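# Fork a loaded pallet into its station seat

## Task

With the fork, place the pallet and the workpieces it carries into the station so that it lies flat on the seat, sits between the side guides, and is pushed squarely up against the back stop; every workpiece must still be upright on the pallet, and the result must hold on its own without the robot propping anything up.

## Robot and tools

Robot: one six-joint arm (Elite-style, UR-like chain: shoulder pan, shoulder lift, elbow, wrist 1, wrist 2, wrist 3) carrying a passive steel lifting fork. The fork has no motor, no sensor and no command of its own. A load stays on it only through gravity, friction and the fork's shape. The two blades are 240 mm long, 30 mm wide and 8 mm thick, 110 mm apart, and point along the tool point's -y axis. Their load-bearing faces face the tool's -z, so the blades are level when tool +z points straight down. If the noses dip, the load slides off. A flat block about 9 cm long projects from the last joint's axis toward the fork's -y and rotates with the fork.

Tool point: this is the reported end_effector_position. It sits midway between the tines, halfway along the blades, on the plane of the carrying faces. The blade tips are 120 mm from it toward -y, and the upright back legs are 120 mm toward +y.

Scene frame: origin on the table top directly under the arm base. +z is up, and +y is to the left when looking along +x. The base may be slightly tilted. The reported tool position gets less accurate at long reach.

Tool execute_actions, argument actions: a list holding one item, or empty.
- Empty list ({"actions": []}): moves nothing and returns the current state.
- Wait ({"actions": [{"steps": N}]}): sends nothing new. It returns once N control steps (1 to 300, each 1/30 s) have passed since the previous result.
- Move ({"actions": [{"rows": [[dx, dy, dz, rx, ry, rz], ...], "steps": N}]}): N is 1 to 15 and defaults to 15. There are 1 to 15 rows, and each row drives one control step. If there are fewer rows than steps, the last row repeats.

Each row has six plain numbers in [-1, 1], in the order dx, dy, dz, rx, ry, rz. The first three are a translation and the last three are one rotation vector. Scale: 1.0 equals 0.6 m of translation or 180 degrees of rotation. A row is an offset, not a pose. It is expressed in the tool point's own axes and measured from the tool point pose in the most recent result that reported it. If no result in the scene has shown it yet, it is measured from where the robot is when the action starts. Every row uses that same reference, not the previous row. Sending all zeros is not a pause: it pulls the tool back to that reference pose.

Optional argument pictures (boolean) says whether images come back. By default they do. A refused call sends nothing to the robot.

Motion limits: each step, the commanded pose is clipped to at most 70 mm and 16 degrees away from the measured pose. The arm is then driven there by damped inverse kinematics, which favours position over orientation if both cannot be met. Commands are smoothed and lag about 0.15 s. The elbow cannot fully straighten. After an action ends, the arm continues only to the last clipped target, so a long move needs several calls. Read the returned pose and command the remainder.

Load sag: the controller does not know the load's mass. Under load, the tool settles below its target and tilts. Compare the reported pose with what you asked for and correct the next command.

Result lines:
- State line: end_effector_position (m), end_effector_quat_wxyz, and linear and angular velocities (m/s, rad/s), all in the scene frame.
- Joint positions are listed base to tool.
- "Hand target" is the pose the controller is currently steering toward.
- "pose unreachable" means the clearance check altered or blocked the command. Any mounting block or post under the base counts as arm.
- "HELD" marks steps where all or part of the row was not sent.
- "MOTOR HOT" appears from 70 °C. At 85 °C an OVER-TEMPERATURE FAULT brakes the arm until the motors cool, which may take minutes. Carrying a load heats the motors, even while you are not sending commands.

Faults: the arm halts for 10 s and drops the rest of the call in two cases. One is when contact torque reaches a joint's load limit: shoulder pan 303, shoulder lift 303, elbow 138, wrist 1 to 3 51.5 N m each, with the held load included. The other is when an external force on the arm, tool or load reaches 150 N. During the halt the arm yields to the contact.

Joint ranges (rad): elbow -3.142 to 3.142. All other joints -6.283 to 6.283.

zoom_image: gives an enlarged crop of the latest full image from one camera. Arguments: camera ("cam_high", "cam_low" or "cam_wrist") and region [x0, y0, x1, y1] in image pixels, with the origin at the top-left. The region can be at most 504x504.

Cameras:
- cam_high and cam_low: fixed, 672x504 pinhole with radial distortion.
- cam_wrist: 504x504 fisheye, posed from the joint readings.

Calibration comes as K, distortion and T_world_to_cam (world to camera, metres). Fixed cameras may be off by a few degrees or millimetres. Results list any camera whose numbers changed.

Other tools:
- read_manual: returns only the licence texts and never moves anything.
- finished_scene(scene): ends and grades the current scene. This cannot be undone. Replying without any tool call also ends things.

Cautions:
- Keep the blades level or tipped slightly back while carrying.
- Move gently, and avoid slamming, dropping or shoving hard.
- Never let the pallet, a workpiece or anything else leave the table.
- Loose items may occasionally get a brief outside nudge.
- Before ending, withdraw the fork so the pallet rests on its own, with every workpiece upright. The simulation keeps running between your calls.

Each tool is called by a JSON object that holds its "name" and its "arguments".

## Session

{"name": "execute_actions", "arguments": {"actions": []}}

Scene clock: 0.00 s of 6000.00 s.
end_effector_position=(+0.8511, -0.0007, +0.3826) end_effector_quat_wxyz=(-0.197, +0.868, +0.193, -0.414) end_effector_velocity=(-0.000, -0.001, +0.000) end_effector_angular_velocity=(-0.000, -0.002, +0.000)
Joint positions: [ 2.634 -0.357  0.654 -0.595 -1.452  0.136]
Joint velocities: [-0.001 -0.    -0.    -0.001  0.    -0.   ]
Motor temperatures (°C, as the motors report them): [26 26 27 28 34 31]
Hand target: +0.851, -0.001, +0.383; -0.197, +0.868, +0.193, -0.414

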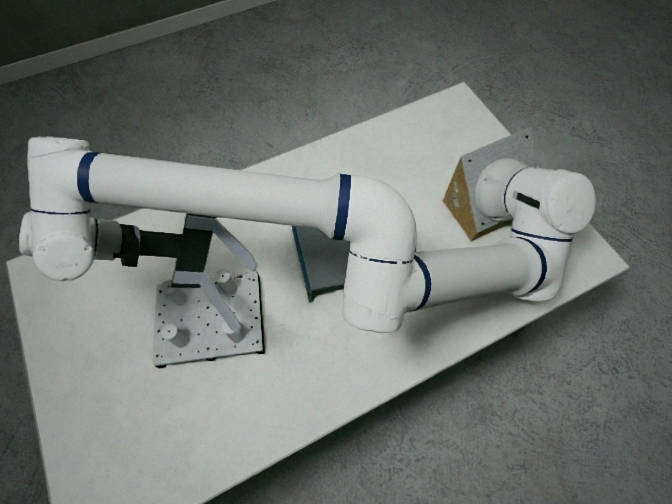

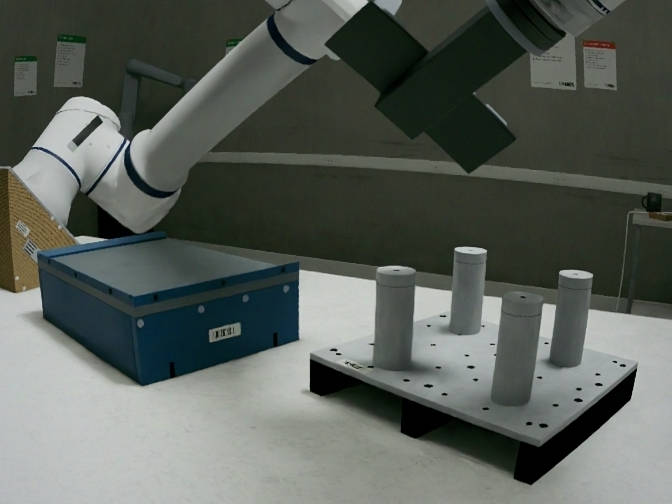

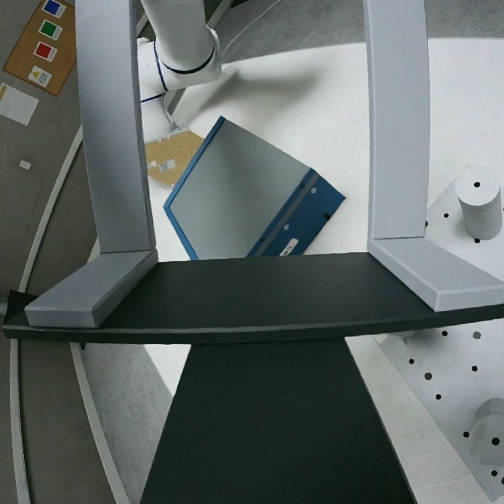

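{"name": "zoom_image", "arguments": {"camera": "cam_high", "region": [130, 200, 390, 395]}}

{"name": "zoom_image", "arguments": {"camera": "cam_low", "region": [20, 210, 340, 450]}}

{"name": "zoom_image", "arguments": {"camera": "cam_low", "region": [290, 230, 672, 504]}}

Region (130, 200, 390, 395) of cam_high's 672x504 image, scaled by 1.938, with more detail than that image has; it fills the top 378 rows of this view, and the rest is white.

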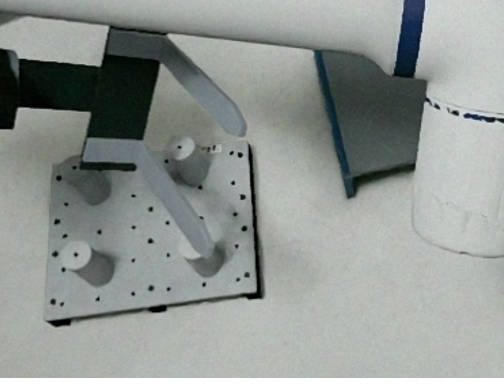

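Region (20, 210, 340, 450) of cam_low's 672x504 image, scaled by 1.575, with more detail than that image has; it fills the top 378 rows of this view, and the rest is white.

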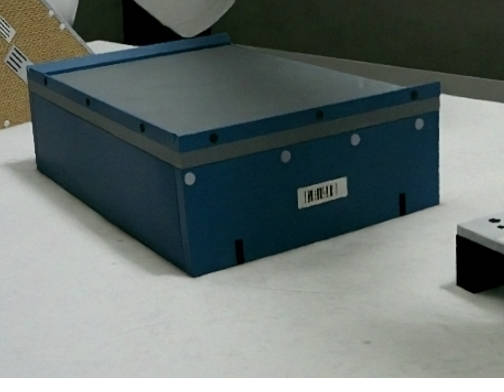

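Region (290, 230, 672, 504) of cam_low's 672x504 image, scaled by 1.319, with more detail than that image has; it fills the top 362 rows of this view, and the rest is white.

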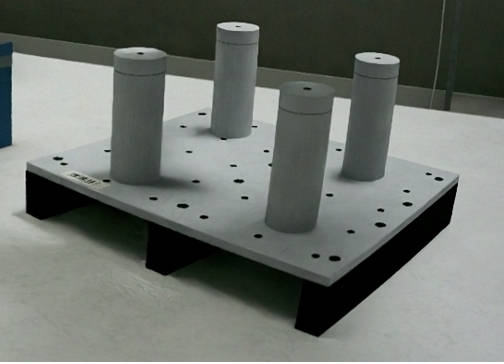

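{"name": "execute_actions", "arguments": {"actions": [{"rows":[[0.172,-0.3,-0.045,-0.367,-0.104,-0.685]]}], "pictures": false}}

Scene clock: 38.43 s of 6000.00 s.
end_effector_position=(+0.8949, +0.1870, +0.4182) end_effector_quat_wxyz=(-0.138, +0.729, +0.588, -0.322) end_effector_velocity=(+0.079, +0.111, +0.026) end_effector_angular_velocity=(+0.715, -0.420, +1.625)
Joint positions: [ 2.831 -0.505  0.424 -0.672 -1.348 -0.449]
Joint velocities: [ 0.194 -0.325 -0.062 -0.529  0.247 -1.271]
Motor temperatures (°C, as the motors report them): [26 26 27 28 34 31]
Hand target: +0.904, +0.199, +0.421; -0.123, +0.674, +0.666, -0.295
Off the commanded pose: 0.014 m, 91 deg; orientation clipped at the last step of the last action.
Steps of this call (steps 1 to 90: nothing new was sent; then 34.93 s passed at rest; steps 91 to 105: all 15 steps of this action). Readings (end_effector_position):
91: (+0.8513, +0.0000, +0.3827)
92: (+0.8524, +0.0066, +0.3840)
94: (+0.8608, +0.0419, +0.3898)
98: (+0.8731, +0.1027, +0.4012)
105: the state above

{"name": "execute_actions", "arguments": {"actions": [{"rows":[[0,0,0,-0.237,-0.067,-0.442]]}], "pictures": false}}

{"name": "execute_actions", "arguments": {"actions": [{"rows":[[0,0,0,-0.06,-0.017,-0.11]]}], "pictures": false}}

{"name": "execute_actions", "arguments": {"actions": [{"steps":15}]}}

Scene clock: 44.03 s of 6000.00 s.
end_effector_position=(+0.8960, +0.1882, +0.4172) end_effector_quat_wxyz=(-0.078, +0.400, +0.900, -0.155) end_effector_velocity=(-0.002, +0.002, +0.002) end_effector_angular_velocity=(+0.729, -0.455, +1.466)
Joint positions: [ 2.837 -0.895  0.907 -1.146 -1.134 -1.215]
Joint velocities: [-0.147 -0.752  0.989 -0.774  0.59  -1.365]
Motor temperatures (°C, as the motors report them): [26 26 27 28 34 31]
Hand target: +0.896, +0.189, +0.417; -0.057, +0.327, +0.936, -0.117
Off the commanded pose: 0.002 m, 35 deg; orientation clipped at the last step of the last action.
Steps of this call (steps 1 to 90: nothing new was sent; then 2.10 s passed at rest; steps 91 to 105: all 15 steps of this action). Readings (end_effector_position):
91: (+0.9041, +0.1985, +0.4212)
92: (+0.9031, +0.1959, +0.4203)
94: (+0.8996, +0.1917, +0.4185)
98: (+0.8968, +0.1887, +0.4173)
105: the state above

Scene clock: 44.53 s of 6000.00 s.
end_effector_position=(+0.8961, +0.1883, +0.4170) end_effector_quat_wxyz=(-0.042, +0.242, +0.967, -0.066) end_effector_velocity=(-0.001, -0.001, +0.000) end_effector_angular_velocity=(+0.020, -0.011, +0.030)
Joint positions: [ 2.788 -1.051  1.115 -1.271 -0.98  -1.562]
Joint velocities: [-0.008 -0.014  0.02  -0.007  0.018 -0.037]
Motor temperatures (°C, as the motors report them): [26 26 27 28 34 31]
Hand target: +0.896, +0.188, +0.417; -0.042, +0.241, +0.967, -0.065
Off the commanded pose: 0.000 m, 0 deg.
Steps of this call (steps 1 to 15: all 15 steps of this action). Readings (end_effector_position):
1: (+0.8960, +0.1883, +0.4172)
2: (+0.8963, +0.1887, +0.4172)
4: (+0.8968, +0.1895, +0.4166)
8: (+0.8964, +0.1889, +0.4169)
15: the state above

Scene clock: 45.03 s of 6000.00 s.
end_effector_position=(+0.8960, +0.1882, +0.4171) end_effector_quat_wxyz=(-0.042, +0.241, +0.967, -0.065) end_effector_velocity=(+0.000, -0.001, +0.002) end_effector_angular_velocity=(-0.000, -0.002, -0.001)
Joint positions: [ 2.788 -1.052  1.117 -1.272 -0.978 -1.565]
Joint velocities: [-0.002 -0.    -0.001 -0.001  0.    -0.   ]
Motor temperatures (°C, as the motors report them): [26 26 27 28 34 31]
Hand target: +0.896, +0.188, +0.417; -0.042, +0.241, +0.967, -0.065
Off the commanded pose: 0.000 m, 0 deg.
Steps of this call (steps 1 to 15: nothing new was sent). Readings (end_effector_position):
1: (+0.8961, +0.1882, +0.4170)
2: (+0.8960, +0.1882, +0.4170)
4: (+0.8960, +0.1882, +0.4170)
8: (+0.8960, +0.1882, +0.4170)
15: the state above
camera_calibration (this result's frames):
cam_wrist: T_world_to_cam=[[-0.85678, 0.515439, 0.0158131, 0.663], [0.510753, 0.843965, 0.163874, -0.803972], [0.0711213, 0.148481, -0.986355, 0.429726], [0, 0, 0, 1]] pos_world=[0.948114, 0.272982, 0.545128]

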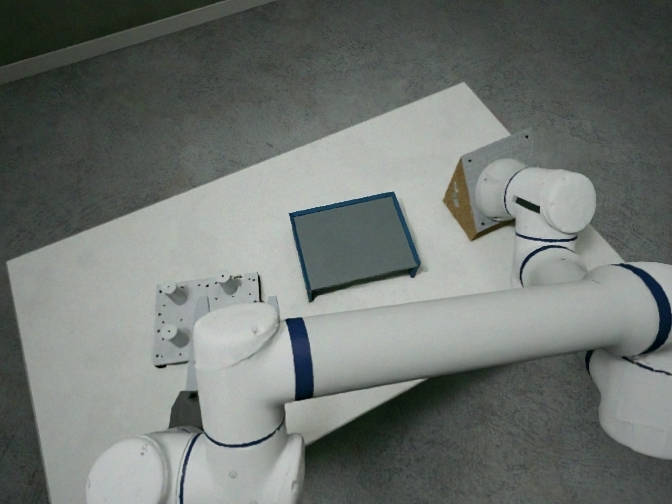

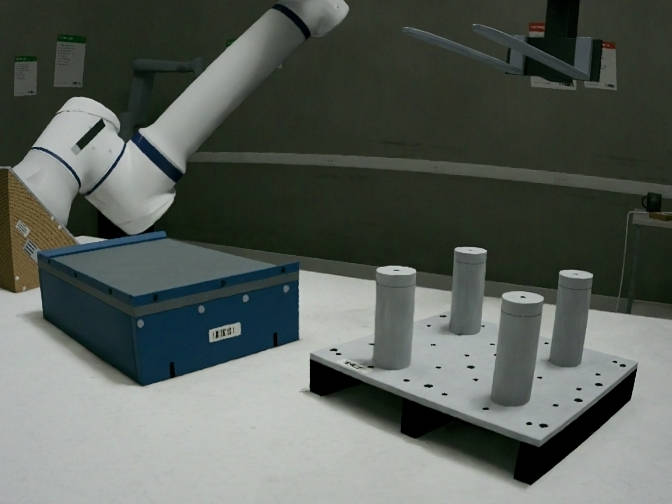

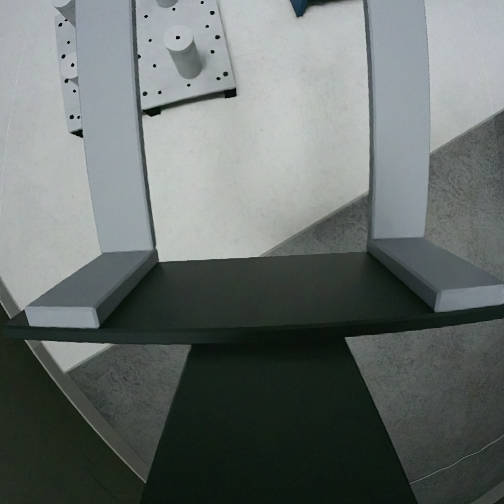

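{"name": "execute_actions", "arguments": {"actions": [{"rows":[[-0.225,0.145,0.22,-0.0453,-0.0195,-0.049]]}], "pictures": false}}

{"name": "execute_actions", "arguments": {"actions": [{"steps":12}], "pictures": false}}

{"name": "execute_actions", "arguments": {"actions": [{"rows":[[0,0.03,0.28,0,0,0]]}], "pictures": false}}

{"name": "execute_actions", "arguments": {"actions": [{"steps":12}]}}

Scene clock: 54.70 s of 6000.00 s.
end_effector_position=(+1.0291, +0.1870, +0.2749) end_effector_quat_wxyz=(-0.001, +0.166, +0.986, -0.000) end_effector_velocity=(+0.122, +0.003, -0.076) end_effector_angular_velocity=(-0.008, -0.034, +0.015)
Joint positions: [ 2.872 -0.9    1.072 -1.523 -0.811 -1.566]
Joint velocities: [ 0.077  0.21  -0.243 -0.085  0.021  0.121]
Motor temperatures (°C, as the motors report them): [26 26 27 28 34 31]
Hand target: +1.040, +0.187, +0.267; +0.000, +0.166, +0.986, -0.000
Off the commanded pose: 0.013 m, 0 deg.
Steps of this call (steps 1 to 90: nothing new was sent; then 6.17 s passed at rest; steps 91 to 105: all 15 steps of this action). Readings (end_effector_position):
91: (+0.8967, +0.1882, +0.4163)
92: (+0.9061, +0.1885, +0.4076)
94: (+0.9271, +0.1889, +0.3831)
98: (+0.9682, +0.1889, +0.3372)
105: the state above

Scene clock: 55.10 s of 6000.00 s.
end_effector_position=(+1.0394, +0.1866, +0.2673) end_effector_quat_wxyz=(+0.000, +0.166, +0.986, -0.000) end_effector_velocity=(+0.002, -0.000, -0.001) end_effector_angular_velocity=(-0.000, -0.002, +0.001)
Joint positions: [ 2.879 -0.881  1.051 -1.53  -0.81  -1.555]
Joint velocities: [ 0.001  0.003 -0.002 -0.003  0.     0.001]
Motor temperatures (°C, as the motors report them): [26 26 27 28 34 31]
Hand target: +1.040, +0.187, +0.267; +0.000, +0.166, +0.986, -0.000
Off the commanded pose: 0.001 m, 0 deg.
Steps of this call (steps 1 to 12: nothing new was sent). Readings (end_effector_position):
1: (+1.0325, +0.1870, +0.2727)
2: (+1.0347, +0.1869, +0.2710)
4: (+1.0373, +0.1867, +0.2691)
8: (+1.0390, +0.1866, +0.2677)
12: the state above

Scene clock: 55.60 s of 6000.00 s.
end_effector_position=(+1.0447, +0.2031, +0.1034) end_effector_quat_wxyz=(-0.001, +0.166, +0.986, -0.000) end_effector_velocity=(+0.009, +0.002, -0.045) end_effector_angular_velocity=(-0.006, -0.016, -0.006)
Joint positions: [ 2.998 -0.82   1.157 -1.808 -0.791 -1.395]
Joint velocities: [ 0.032  0.032  0.01  -0.097  0.     0.068]
Motor temperatures (°C, as the motors report them): [26 26 27 28 34 31]
Hand target: +1.045, +0.203, +0.099; +0.000, +0.166, +0.986, -0.000
Off the commanded pose: 0.004 m, 0 deg.
Steps of this call (steps 1 to 15: all 15 steps of this action). Readings (end_effector_position):
1: (+1.0396, +0.1868, +0.2661)
2: (+1.0412, +0.1887, +0.2533)
4: (+1.0381, +0.1914, +0.2151)
8: (+1.0397, +0.1984, +0.1522)
15: the state above

Scene clock: 56.00 s of 6000.00 s.
end_effector_position=(+1.0455, +0.2034, +0.0994) end_effector_quat_wxyz=(+0.000, +0.166, +0.986, -0.000) end_effector_velocity=(+0.001, +0.001, -0.000) end_effector_angular_velocity=(-0.001, -0.002, +0.002)
Joint positions: [ 3.001 -0.817  1.158 -1.817 -0.792 -1.388]
Joint velocities: [ 0.001  0.    -0.002 -0.002 -0.     0.001]
Motor temperatures (°C, as the motors report them): [26 26 27 28 34 31]
Hand target: +1.045, +0.203, +0.099; +0.000, +0.166, +0.986, -0.000
Off the commanded pose: 0.000 m, 0 deg.
Steps of this call (steps 1 to 12: nothing new was sent). Readings (end_effector_position):
1: (+1.0450, +0.2032, +0.1022)
2: (+1.0452, +0.2033, +0.1013)
4: (+1.0453, +0.2033, +0.1003)
8: (+1.0455, +0.2034, +0.0996)
12: the state above
camera_calibration (this result's frames):
cam_wrist: T_world_to_cam=[[-0.925443, 0.377946, -0.0266987, 0.892242], [0.352082, 0.883864, 0.307932, -0.697583], [0.13998, 0.275573, -0.951034, 0.00216008], [0, 0, 0, 1]] pos_world=[1.07102, 0.278754, 0.240684]

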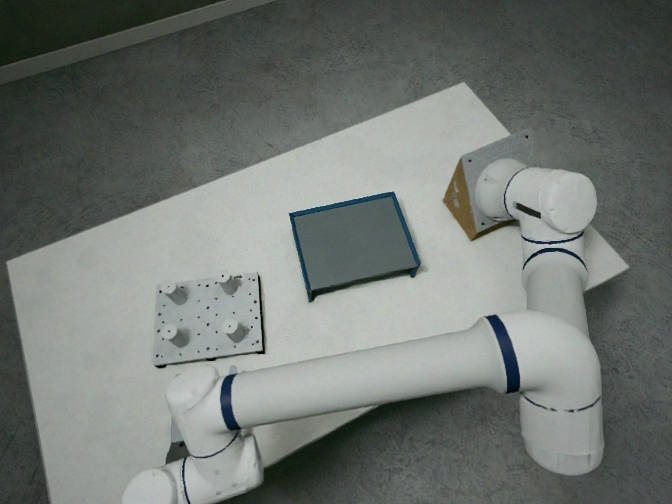

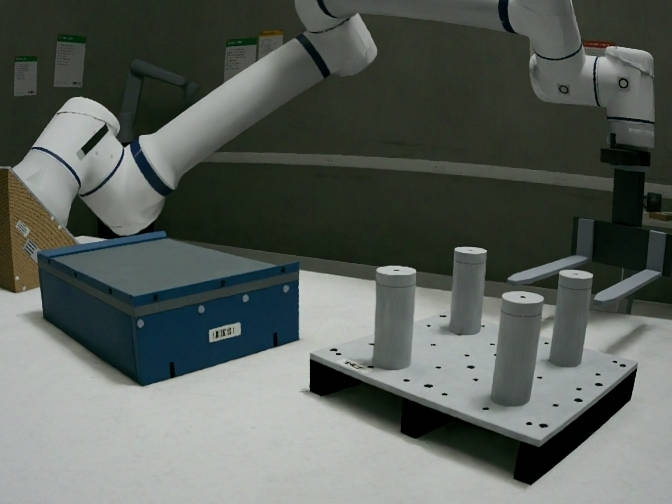

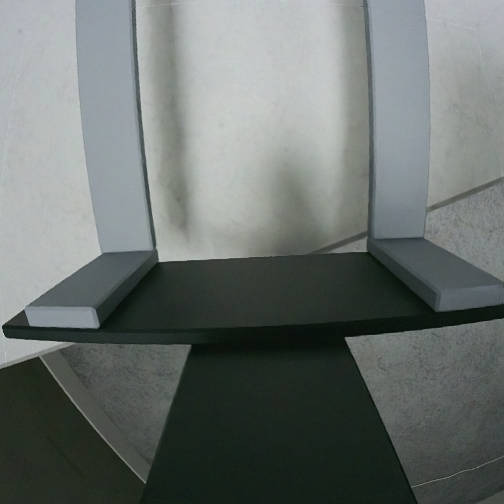

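{"name": "execute_actions", "arguments": {"actions": [{"rows":[[0,0,0.04,0,0,0],[0,0,0.04,0,0,0],[0,0,0.08,0,0,0],[0,0,0.08,0,0,0],[0,0,0.115,0,0,0]]}]}}

{"name": "zoom_image", "arguments": {"camera": "cam_low", "region": [400, 200, 672, 404]}}

{"name": "zoom_image", "arguments": {"camera": "cam_high", "region": [130, 260, 330, 410]}}

Scene clock: 63.03 s of 6000.00 s.
end_effector_position=(+1.0455, +0.2033, +0.0314) end_effector_quat_wxyz=(+0.000, +0.166, +0.986, -0.000) end_effector_velocity=(+0.001, -0.000, -0.011) end_effector_angular_velocity=(-0.001, -0.002, -0.000)
Joint positions: [ 3.045 -0.776  1.184 -1.928 -0.789 -1.326]
Joint velocities: [ 0.007  0.008  0.003 -0.021 -0.     0.012]
Motor temperatures (°C, as the motors report them): [26 26 27 28 34 31]
Hand target: +1.046, +0.203, +0.030; +0.000, +0.166, +0.986, -0.001
Off the commanded pose: 0.001 m, 0 deg.
Steps of this call (steps 1 to 90: nothing new was sent; then 3.53 s passed at rest; steps 91 to 105: all 15 steps of this action). Readings (end_effector_position):
91: (+1.0455, +0.2034, +0.0988)
92: (+1.0462, +0.2035, +0.0941)
94: (+1.0449, +0.2031, +0.0770)
98: (+1.0439, +0.2031, +0.0421)
105: the state above
camera_calibration (this result's frames):
cam_wrist: T_world_to_cam=[[-0.925481, 0.377855, -0.0266447, 0.890544], [0.352015, 0.883904, 0.307896, -0.676557], [0.139891, 0.275573, -0.951047, -0.0623823], [0, 0, 0, 1]] pos_world=[1.07107, 0.278705, 0.172709]

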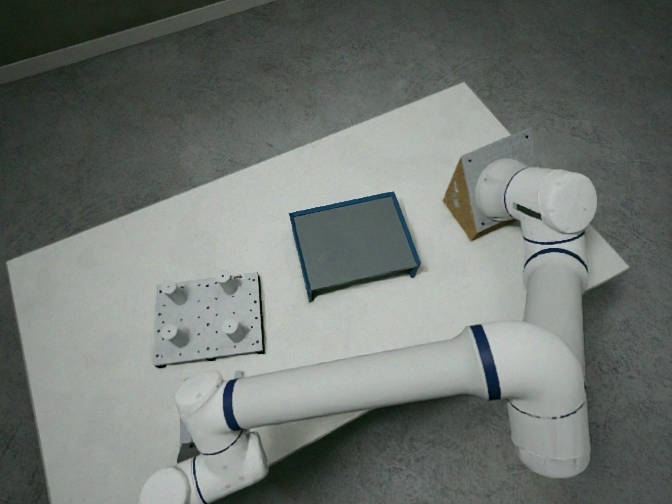

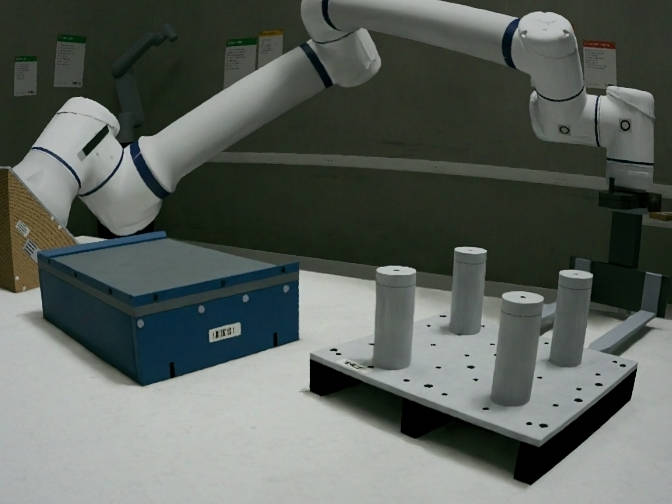

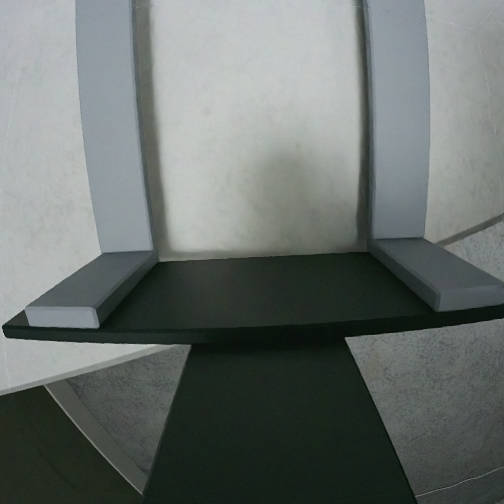

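Region (400, 200, 672, 404) of cam_low's 672x504 image, scaled by 1.853, with more detail than that image has; it fills the top 378 rows of this view, and the rest is white.

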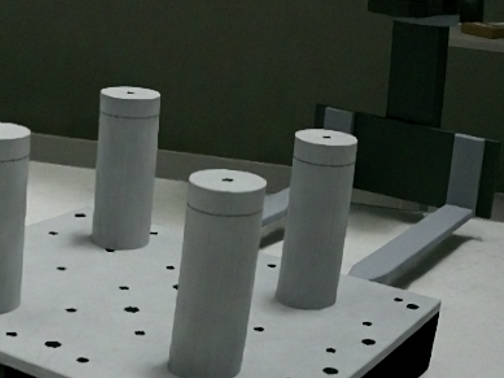

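Region (130, 260, 330, 410) of cam_high's 672x504 image, scaled by 2.520, with more detail than that image has; it fills the top 378 rows of this view, and the rest is white.

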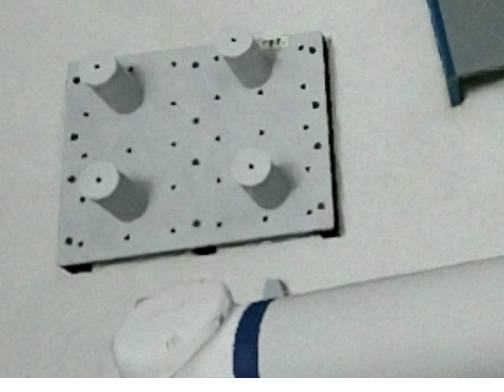

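{"name": "execute_actions", "arguments": {"actions": [{"rows":[[0,0,0.009,0,0,0],[0,-0.02,0.009,0,0,0],[0,-0.04,0.009,0,0,0],[0,-0.06,0.009,0,0,0],[0,-0.08,0.009,0,0,0],[0,-0.1,0.009,0,0,0],[0,-0.12,0.009,0,0,0],[0,-0.14,0.009,0,0,0]]}]}}

Scene clock: 69.43 s of 6000.00 s.
end_effector_position=(+1.0189, +0.1267, +0.0260) end_effector_quat_wxyz=(-0.000, +0.166, +0.986, -0.000) end_effector_velocity=(-0.010, -0.028, -0.001) end_effector_angular_velocity=(+0.000, -0.002, +0.004)
Joint positions: [ 2.996 -0.781  1.297 -1.986 -0.792 -1.396]
Joint velocities: [-0.019 -0.002  0.04  -0.021 -0.001 -0.029]
Motor temperatures (°C, as the motors report them): [26 26 27 28 34 31]
Hand target: +1.018, +0.124, +0.026; -0.000, +0.166, +0.986, -0.000
Off the commanded pose: 0.003 m, 0 deg.
Steps of this call (steps 1 to 90: nothing new was sent; then 2.90 s passed at rest; steps 91 to 105: all 15 steps of this action). Readings (end_effector_position):
91: (+1.0455, +0.2032, +0.0303)
92: (+1.0456, +0.2031, +0.0294)
94: (+1.0423, +0.1946, +0.0269)
98: (+1.0296, +0.1583, +0.0259)
105: the state above
camera_calibration (this result's frames):
cam_wrist: T_world_to_cam=[[-0.925404, 0.378073, -0.0262446, 0.894573], [0.35233, 0.883769, 0.307921, -0.598055], [0.139611, 0.275705, -0.95105, -0.0424156], [0, 0, 0, 1]] pos_world=[1.04448, 0.202024, 0.167292]

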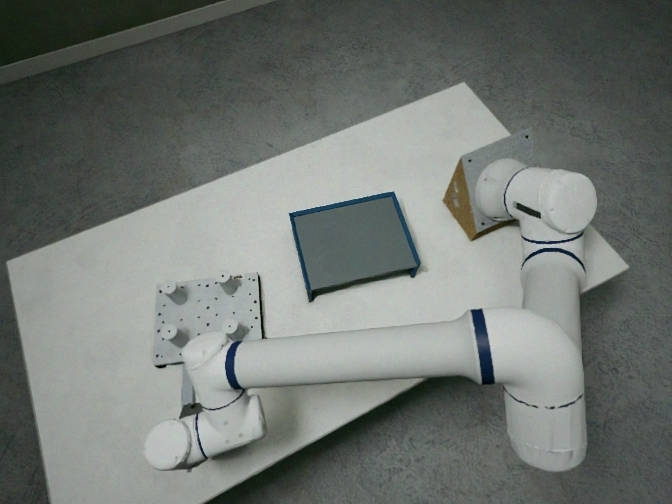

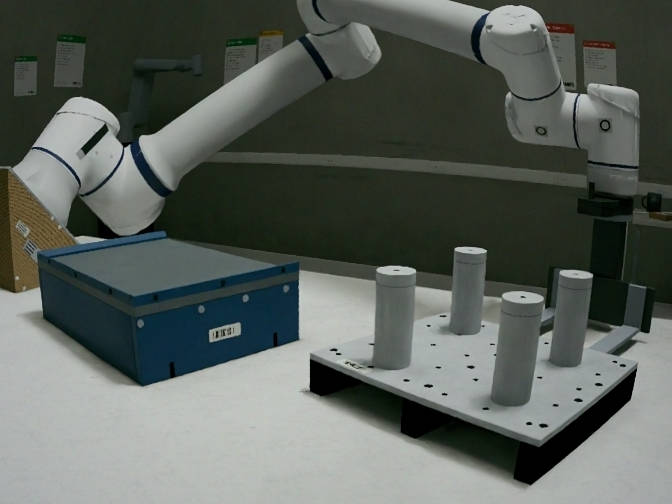

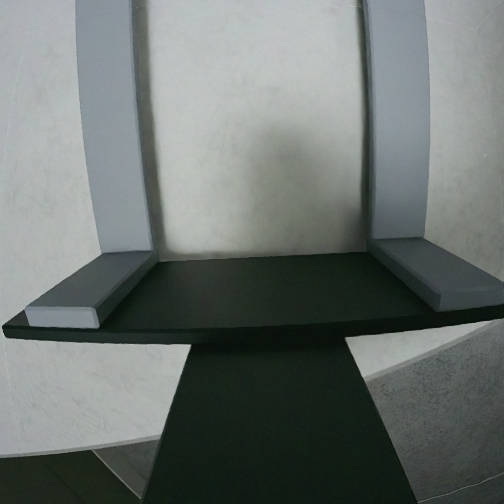

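In without moving the pallet.

{"name": "execute_actions", "arguments": {"actions": [{"rows":[[0,-0.03,0,0,0,0],[0,-0.05,0,0,0,0],[0,-0.07,0,0,0,0],[0,-0.09,0,0,0,0],[0,-0.11,0,0,0,0],[0,-0.13,0,0,0,0],[0,-0.15,0,0,0,0],[0,-0.17,0,0,0,0],[0,-0.19,0,0,0,0],[0,-0.21,0,0,0,0],[0,-0.23,0,0,0,0]]}]}}

Scene clock: 75.07 s of 6000.00 s.
end_effector_position=(+0.9762, +0.0050, +0.0259) end_effector_quat_wxyz=(-0.000, +0.167, +0.986, -0.000) end_effector_velocity=(-0.019, -0.087, +0.009) end_effector_angular_velocity=(-0.002, -0.019, +0.023)
Joint positions: [ 2.907 -0.768  1.433 -2.049 -0.805 -1.518]
Joint velocities: [-0.071  0.018  0.073 -0.05  -0.01  -0.102]
Motor temperatures (°C, as the motors report them): [26 26 27 28 34 31]
Hand target: +0.974, -0.003, +0.026; -0.000, +0.166, +0.986, -0.000
Off the commanded pose: 0.009 m, 0 deg.
Steps of this call (steps 1 to 90: nothing new was sent; then 2.13 s passed at rest; steps 91 to 105: all 15 steps of this action). Readings (end_effector_position):
91: (+1.0179, +0.1237, +0.0260)
92: (+1.0170, +0.1205, +0.0261)
94: (+1.0112, +0.1053, +0.0260)
98: (+0.9973, +0.0661, +0.0259)
105: the state above
camera_calibration (this result's frames):
cam_wrist: T_world_to_cam=[[-0.925101, 0.378849, -0.025719, 0.90079], [0.353198, 0.883376, 0.308055, -0.476316], [0.139426, 0.275898, -0.951021, -0.00280001], [0, 0, 0, 1]] pos_world=[1.00195, 0.0802756, 0.167236]

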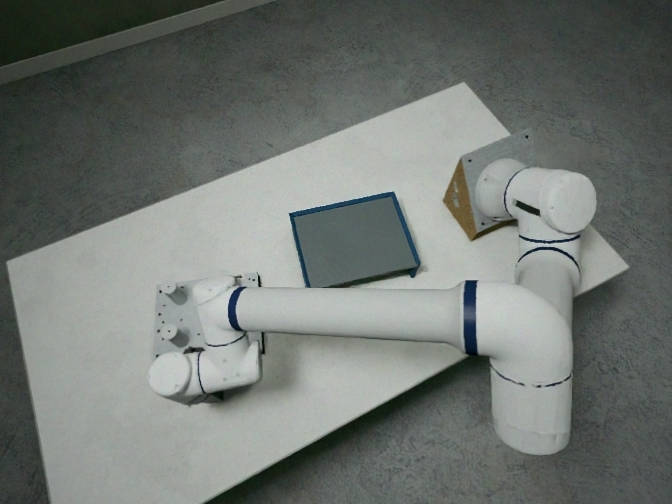

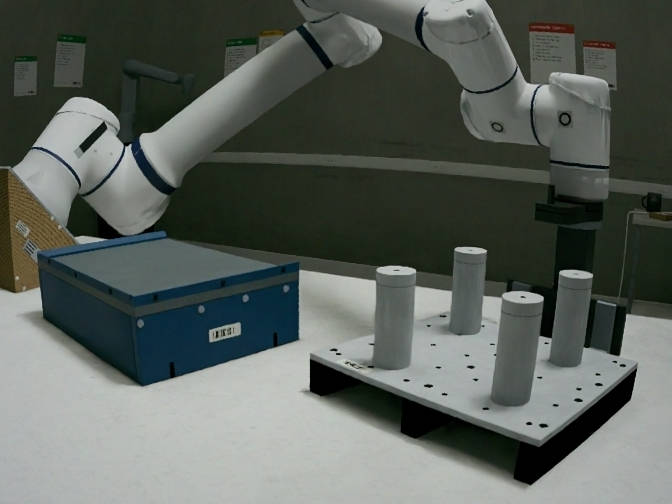

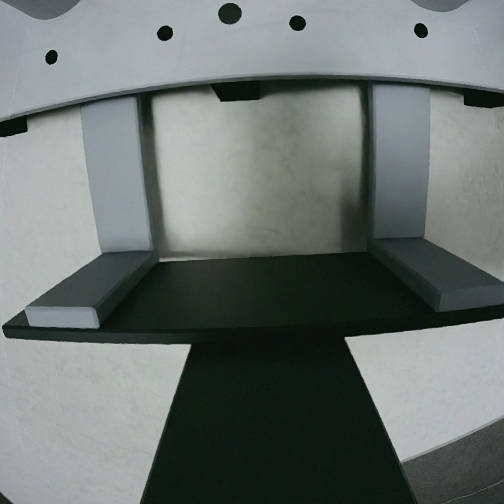

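{"name": "execute_actions", "arguments": {"actions": [{"rows":[[-0.005,-0.025,0,0,0,0],[-0.01,-0.04,0,0,0,0],[-0.013,-0.055,0,0,0,0],[-0.013,-0.07,0,0,0,0],[-0.013,-0.085,0,0,0,0],[-0.013,-0.1,0,0,0,0],[-0.013,-0.11,0,0,0,0]]}]}}

Scene clock: 80.73 s of 6000.00 s.
end_effector_position=(+0.9622, -0.0586, +0.0259) end_effector_quat_wxyz=(-0.000, +0.166, +0.986, -0.000) end_effector_velocity=(-0.004, -0.013, -0.000) end_effector_angular_velocity=(+0.000, +0.001, -0.000)
Joint positions: [ 2.86  -0.739  1.466 -2.067 -0.814 -1.582]
Joint velocities: [-0.009  0.006  0.007 -0.003 -0.002 -0.013]
Motor temperatures (°C, as the motors report them): [26 26 27 28 34 31]
Hand target: +0.962, -0.060, +0.026; -0.000, +0.166, +0.986, -0.000
Off the commanded pose: 0.001 m, 0 deg.
Steps of this call (steps 1 to 90: nothing new was sent; then 2.17 s passed at rest; steps 91 to 105: all 15 steps of this action). Readings (end_effector_position):
91: (+0.9736, -0.0036, +0.0260)
92: (+0.9737, -0.0053, +0.0259)
94: (+0.9734, -0.0154, +0.0260)
98: (+0.9661, -0.0440, +0.0259)
105: the state above
camera_calibration (this result's frames):
cam_wrist: T_world_to_cam=[[-0.925123, 0.378797, -0.0257056, 0.911986], [0.353127, 0.883347, 0.308218, -0.415151], [0.139459, 0.276062, -0.950968, 0.016696], [0, 0, 0, 1]] pos_world=[0.987971, 0.0166564, 0.167278]

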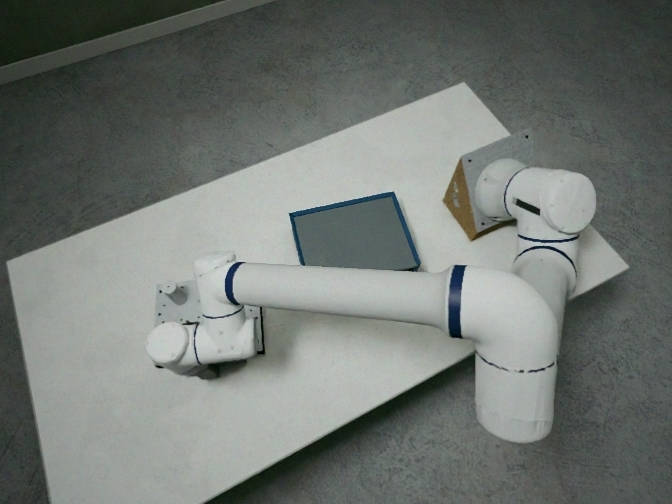

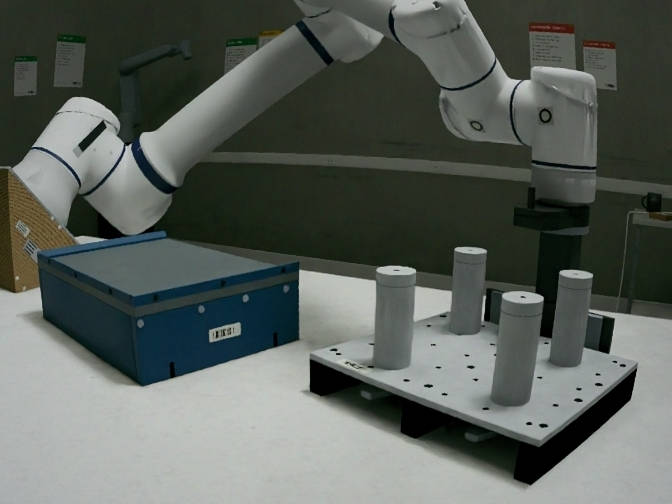

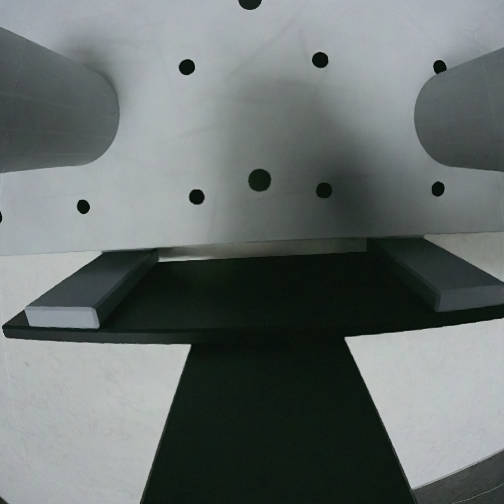

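{"name": "execute_actions", "arguments": {"actions": [{"rows":[[0,-0.005,0,0,0,0],[0,-0.008,0,0,0,0],[0,-0.008,0,0,0,0],[0,-0.008,0,0,0,0],[0,-0.008,-0.004,0,0,0],[0,-0.008,-0.008,0,0,0],[0,-0.008,-0.012,0,0,0],[0,-0.008,-0.016,0,0,0],[0,-0.008,-0.02,0,0,0],[0,-0.008,-0.024,0,0,0],[0,-0.008,-0.028,0,0,0],[0,-0.008,-0.032,0,0,0],[0,-0.008,-0.036,0,0,0],[0,-0.008,-0.04,0,0,0],[0,-0.008,-0.044,0,0,0]]}], "pictures": false}}

{"name": "execute_actions", "arguments": {"actions": [{"rows":[[0,0,-0.02,0.002,0,0],[0,0,-0.027,0.002,0,0],[0,0,-0.034,0.003,0,0],[0,0,-0.042,0.003,0,0],[0,0,-0.05,0.004,0,0],[0,0,-0.058,0.004,0,0],[0,0,-0.066,0.004,0,0],[0,0,-0.074,0.004,0,0],[0,0,-0.082,0.004,0,0],[0,0,-0.09,0.004,0,0],[0,0,-0.096,0.004,0,0],[0,0,-0.1,0.004,0,0]]}], "pictures": false}}

{"name": "execute_actions", "arguments": {"actions": [{"steps":15}]}}

Scene clock: 96.17 s of 6000.00 s.
end_effector_position=(+0.9603, -0.0630, +0.0440) end_effector_quat_wxyz=(-0.001, +0.167, +0.986, +0.000) end_effector_velocity=(-0.018, +0.001, +0.052) end_effector_angular_velocity=(+0.020, +0.026, -0.031)
Joint positions: [ 2.844 -0.751  1.465 -2.038 -0.818 -1.603]
Joint velocities: [-0.042 -0.047 -0.004  0.132 -0.001 -0.055]
Motor temperatures (°C, as the motors report them): [26 26 27 28 34 31]
Hand target: +0.961, -0.063, +0.052; -0.000, +0.166, +0.986, -0.000
Off the commanded pose: 0.008 m, 0 deg.
Steps of this call (steps 1 to 90: nothing new was sent; then 11.93 s passed at rest; steps 91 to 105: all 15 steps of this action). Readings (end_effector_position):
91: (+0.9619, -0.0599, +0.0259)
92: (+0.9618, -0.0603, +0.0260)
94: (+0.9611, -0.0619, +0.0259)
98: (+0.9604, -0.0632, +0.0290)
105: the state above

Scene clock: 96.67 s of 6000.00 s.
end_effector_position=(+0.9604, -0.0630, +0.1002) end_effector_quat_wxyz=(-0.001, +0.167, +0.986, -0.006) end_effector_velocity=(-0.006, +0.001, +0.038) end_effector_angular_velocity=(+0.005, +0.012, -0.006)
Joint positions: [ 2.809 -0.79   1.443 -1.948 -0.839 -1.647]
Joint velocities: [-0.027 -0.026 -0.016  0.084 -0.008 -0.041]
Motor temperatures (°C, as the motors report them): [26 26 27 28 34 31]
Hand target: +0.960, -0.063, +0.104; -0.002, +0.167, +0.986, -0.006
Off the commanded pose: 0.004 m, 0 deg.
Steps of this call (steps 1 to 15: all 15 steps of this action). Readings (end_effector_position):
1: (+0.9600, -0.0631, +0.0462)
2: (+0.9601, -0.0632, +0.0492)
4: (+0.9604, -0.0630, +0.0563)
8: (+0.9604, -0.0630, +0.0734)
15: the state above

Scene clock: 97.17 s of 6000.00 s.
end_effector_position=(+0.9603, -0.0630, +0.1039) end_effector_quat_wxyz=(-0.002, +0.167, +0.986, -0.006) end_effector_velocity=(-0.001, +0.001, -0.001) end_effector_angular_velocity=(+0.000, +0.002, +0.000)
Joint positions: [ 2.807 -0.793  1.441 -1.941 -0.84  -1.651]
Joint velocities: [ 0.001 -0.     0.001  0.    -0.    -0.   ]
Motor temperatures (°C, as the motors report them): [26 26 27 28 34 31]
Hand target: +0.960, -0.063, +0.104; -0.002, +0.167, +0.986, -0.006
Off the commanded pose: 0.000 m, 0 deg.
Steps of this call (steps 1 to 15: nothing new was sent). Readings (end_effector_position):
1: (+0.9602, -0.0630, +0.1012)
2: (+0.9601, -0.0630, +0.1020)
4: (+0.9603, -0.0630, +0.1030)
8: (+0.9602, -0.0630, +0.1037)
15: the state above
camera_calibration (this result's frames):
cam_wrist: T_world_to_cam=[[-0.925069, 0.378929, -0.0257046, 0.913781], [0.354902, 0.886544, 0.296789, -0.434953], [0.13525, 0.265428, -0.954597, 0.0960923], [0, 0, 0, 1]] pos_world=[0.986679, 0.0138419, 0.244307]

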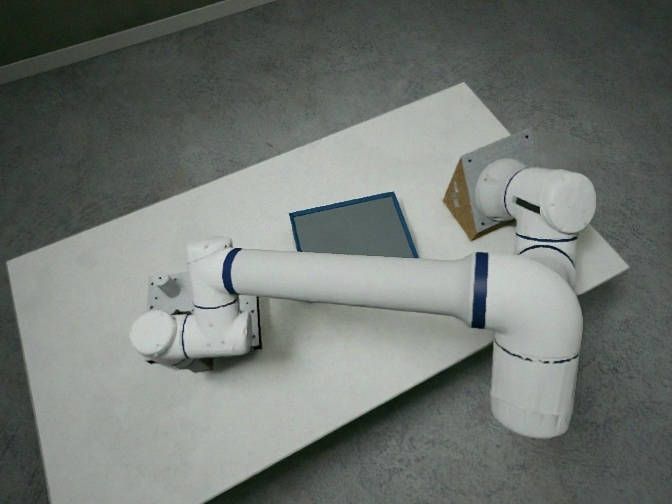

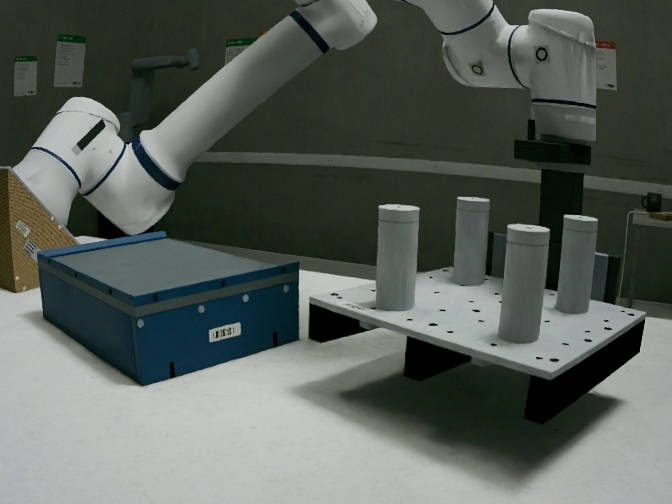

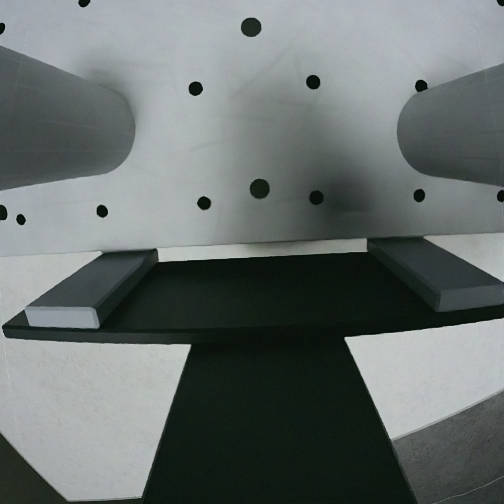

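{"name": "execute_actions", "arguments": {"actions": [{"rows":[[0,-0.001,-0.003,0,0,-0.001],[0,-0.003,-0.008,0,0,-0.002],[0,-0.006,-0.015,0,0,-0.004],[0,-0.01,-0.024,0,0,-0.006],[0,-0.015,-0.035,0,0,-0.008],[0,-0.021,-0.047,0,0,-0.01],[0,-0.028,-0.06,0,0,-0.012],[0,-0.035,-0.073,0,0,-0.014],[0,-0.042,-0.085,0,0,-0.016],[0,-0.049,-0.096,0,0,-0.017],[0,-0.055,-0.105,0,0,-0.018],[0,-0.06,-0.112,0,0,-0.019],[0,-0.064,-0.117,0,0,-0.0195],[0,-0.066,-0.12,0,0,-0.0195]]}], "pictures": false}}

{"name": "execute_actions", "arguments": {"actions": [{"steps":12}], "pictures": false}}

{"name": "execute_actions", "arguments": {"actions": [{"rows":[[0.001,-0.001,0,0,0,-0.001],[0.002,-0.003,0,0,0,-0.002],[0.004,-0.006,0,0,0,-0.004],[0.007,-0.01,0,0,0,-0.006],[0.011,-0.015,0,0,0,-0.008],[0.015,-0.021,0,0,0,-0.01],[0.02,-0.028,0,0,0,-0.012],[0.026,-0.035,0,0,0,-0.014],[0.033,-0.042,0,0,0,-0.016],[0.04,-0.049,0,0,0,-0.017],[0.048,-0.055,0,0,0,-0.018],[0.057,-0.06,0,0,0,-0.019],[0.067,-0.064,0,0,0,-0.0195],[0.077,-0.066,0,0,0,-0.0195],[0.087,-0.066,0,0,0,-0.0195]]}], "pictures": false}}

{"name": "execute_actions", "arguments": {"actions": [{"rows":[[0.052,0,0,0,0,0],[0.063,0,0,0,0,0],[0.074,0,0,0,0,0],[0.085,0,0,0,0,0],[0.096,0,0,0,0,0],[0.107,0,0,0,0,0],[0.118,0,0,0,0,0],[0.129,0,0,0,0,0],[0.14,0,0,0,0,0],[0.151,0,0,0,0,0],[0.162,0,0,0,0,0],[0.173,0,0,0,0,0],[0.184,0,0,0,0,0],[0.195,0,0,0,0,0],[0.206,0,0,0,0,0]]}], "pictures": false}}

{"name": "execute_actions", "arguments": {"actions": [{"rows":[[0.06,0,0,0,0,0],[0.071,0,0,0,0,0],[0.082,0,0,0,0,0],[0.093,0,0,0,0,0],[0.104,0,0,0,0,0],[0.115,0,0,0,0,0],[0.126,0,0,0,0,0],[0.137,0,0,0,0,0],[0.148,0,0,0,0,0],[0.158,0,0,0,0,0],[0.167,0,0,0,0,0],[0.175,0,0,0,0,0],[0.182,0,0,0,0,0],[0.187,0,0,0,0,0],[0.19,0,0,0,0,0]]}], "pictures": false}}

{"name": "execute_actions", "arguments": {"actions": [{"steps":15}]}}

Scene clock: 119.20 s of 6000.00 s.
end_effector_position=(+0.9493, -0.0942, +0.1675) end_effector_quat_wxyz=(-0.001, +0.139, +0.990, -0.006) end_effector_velocity=(-0.028, -0.063, +0.096) end_effector_angular_velocity=(+0.009, +0.014, +0.053)
Joint positions: [ 2.739 -0.832  1.449 -1.855 -0.86  -1.792]
Joint velocities: [-0.118 -0.042  0.002  0.157 -0.037 -0.215]
Motor temperatures (°C, as the motors report them): [26 26 27 28 34 31]
Hand target: +0.948, -0.099, +0.176; -0.002, +0.137, +0.991, -0.006
Off the commanded pose: 0.011 m, 0 deg.
Steps of this call (steps 1 to 90: nothing new was sent; then 18.53 s passed at rest; steps 91 to 105: all 15 steps of this action). Readings (end_effector_position):
91: (+0.9603, -0.0630, +0.1040)
92: (+0.9603, -0.0631, +0.1045)
94: (+0.9600, -0.0643, +0.1080)
98: (+0.9571, -0.0722, +0.1264)
105: the state above

Scene clock: 119.60 s of 6000.00 s.
end_effector_position=(+0.9476, -0.0993, +0.1761) end_effector_quat_wxyz=(-0.002, +0.137, +0.991, -0.006) end_effector_velocity=(+0.001, +0.000, +0.001) end_effector_angular_velocity=(-0.000, -0.000, +0.002)
Joint positions: [ 2.729 -0.835  1.448 -1.841 -0.863 -1.811]
Joint velocities: [-0.    -0.    -0.001  0.001 -0.    -0.002]
Motor temperatures (°C, as the motors report them): [26 26 27 28 34 31]
Hand target: +0.948, -0.099, +0.176; -0.002, +0.137, +0.991, -0.006
Off the commanded pose: 0.000 m, 0 deg.
Steps of this call (steps 1 to 12: nothing new was sent). Readings (end_effector_position):
1: (+0.9486, -0.0959, +0.1702)
2: (+0.9481, -0.0970, +0.1719)
4: (+0.9479, -0.0982, +0.1741)
8: (+0.9476, -0.0991, +0.1757)
12: the state above

Scene clock: 120.10 s of 6000.00 s.
end_effector_position=(+0.9053, -0.1225, +0.1761) end_effector_quat_wxyz=(-0.003, +0.109, +0.994, -0.006) end_effector_velocity=(-0.171, -0.022, -0.002) end_effector_angular_velocity=(+0.005, +0.007, +0.053)
Joint positions: [ 2.694 -0.881  1.562 -1.879 -0.876 -1.909]
Joint velocities: [-0.089 -0.203  0.404 -0.122 -0.032 -0.167]
Motor temperatures (°C, as the motors report them): [26 26 27 28 34 31]
Hand target: +0.887, -0.123, +0.176; -0.003, +0.107, +0.994, -0.006
Off the commanded pose: 0.019 m, 0 deg.
Steps of this call (steps 1 to 15: all 15 steps of this action). Readings (end_effector_position):
1: (+0.9476, -0.0993, +0.1761)
2: (+0.9475, -0.0993, +0.1763)
4: (+0.9463, -0.1003, +0.1763)
8: (+0.9379, -0.1070, +0.1762)
15: the state above

Scene clock: 120.60 s of 6000.00 s.
end_effector_position=(+0.8062, -0.1007, +0.1757) end_effector_quat_wxyz=(-0.003, +0.110, +0.994, -0.006) end_effector_velocity=(-0.190, +0.043, +0.000) end_effector_angular_velocity=(-0.000, -0.001, +0.001)
Joint positions: [ 2.664 -1.023  1.782 -1.933 -0.887 -1.945]
Joint velocities: [-0.065 -0.273  0.403 -0.083 -0.025 -0.077]
Motor temperatures (°C, as the motors report them): [26 26 27 28 34 31]
Hand target: +0.785, -0.096, +0.175; -0.003, +0.110, +0.994, -0.006
Off the commanded pose: 0.022 m, 0 deg.
Steps of this call (steps 1 to 15: all 15 steps of this action). Readings (end_effector_position):
1: (+0.8994, -0.1227, +0.1761)
2: (+0.8925, -0.1212, +0.1760)
4: (+0.8782, -0.1170, +0.1756)
8: (+0.8516, -0.1109, +0.1756)
15: the state above

Scene clock: 121.10 s of 6000.00 s.
end_effector_position=(+0.7071, -0.0787, +0.1754) end_effector_quat_wxyz=(-0.004, +0.110, +0.994, -0.005) end_effector_velocity=(-0.122, +0.028, +0.004) end_effector_angular_velocity=(-0.002, -0.006, +0.003)
Joint positions: [ 2.626 -1.166  1.982 -1.961 -0.903 -1.99 ]
Joint velocities: [-0.057 -0.187  0.238 -0.017 -0.021 -0.065]
Motor temperatures (°C, as the motors report them): [26 26 27 28 34 31]
Hand target: +0.695, -0.076, +0.176; -0.003, +0.110, +0.994, -0.005
Off the commanded pose: 0.013 m, 0 deg.
Steps of this call (steps 1 to 15: all 15 steps of this action). Readings (end_effector_position):
1: (+0.7996, -0.0992, +0.1757)
2: (+0.7918, -0.0975, +0.1756)
4: (+0.7755, -0.0942, +0.1748)
8: (+0.7482, -0.0880, +0.1751)
15: the state above

Scene clock: 121.60 s of 6000.00 s.
end_effector_position=(+0.6953, -0.0760, +0.1757) end_effector_quat_wxyz=(-0.003, +0.110, +0.994, -0.005) end_effector_velocity=(-0.001, -0.000, -0.000) end_effector_angular_velocity=(+0.000, +0.000, -0.000)
Joint positions: [ 2.621 -1.184  2.005 -1.963 -0.905 -1.996]
Joint velocities: [-0.001 -0.001  0.002  0.    -0.    -0.001]
Motor temperatures (°C, as the motors report them): [26 26 27 28 34 31]
Hand target: +0.695, -0.076, +0.176; -0.003, +0.110, +0.994, -0.005
Off the commanded pose: 0.001 m, 0 deg.
Steps of this call (steps 1 to 15: nothing new was sent). Readings (end_effector_position):
1: (+0.7034, -0.0779, +0.1755)
2: (+0.7008, -0.0772, +0.1756)
4: (+0.6980, -0.0766, +0.1757)
8: (+0.6959, -0.0761, +0.1757)
15: the state above
camera_calibration (this result's frames):
cam_wrist: T_world_to_cam=[[-0.962484, 0.270494, -0.0213679, 0.692472], [0.252178, 0.920814, 0.297503, -0.276807], [0.100149, 0.280953, -0.954482, 0.229433], [0, 0, 0, 1]] pos_world=[0.713321, 0.00311879, 0.316137]

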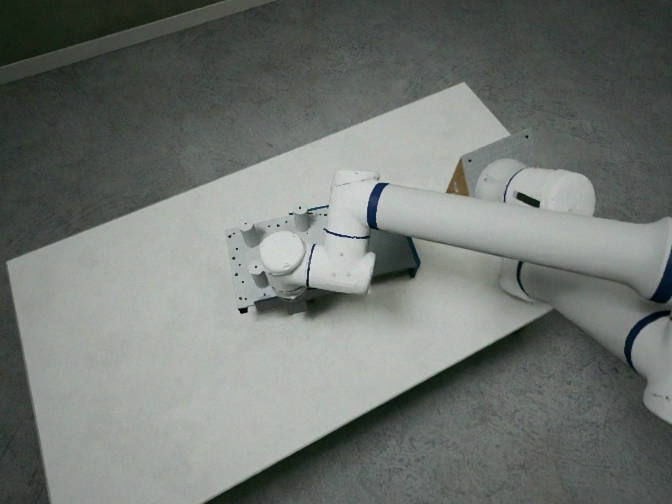

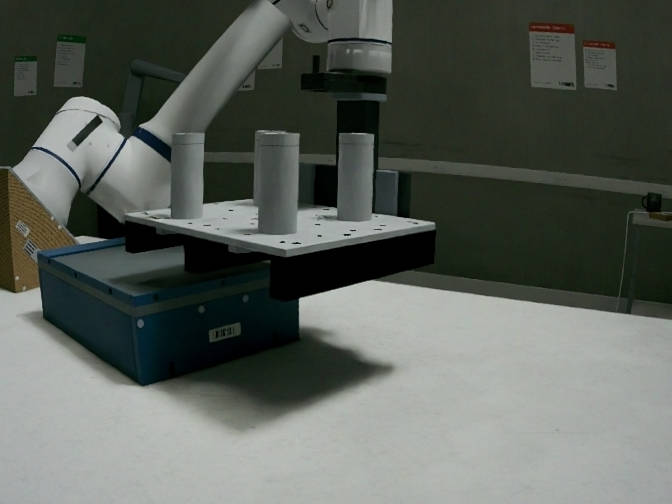

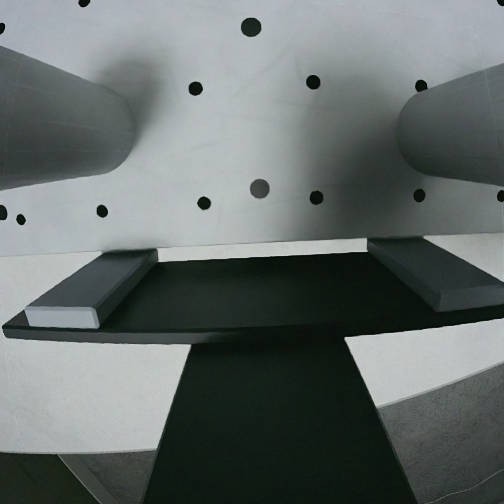

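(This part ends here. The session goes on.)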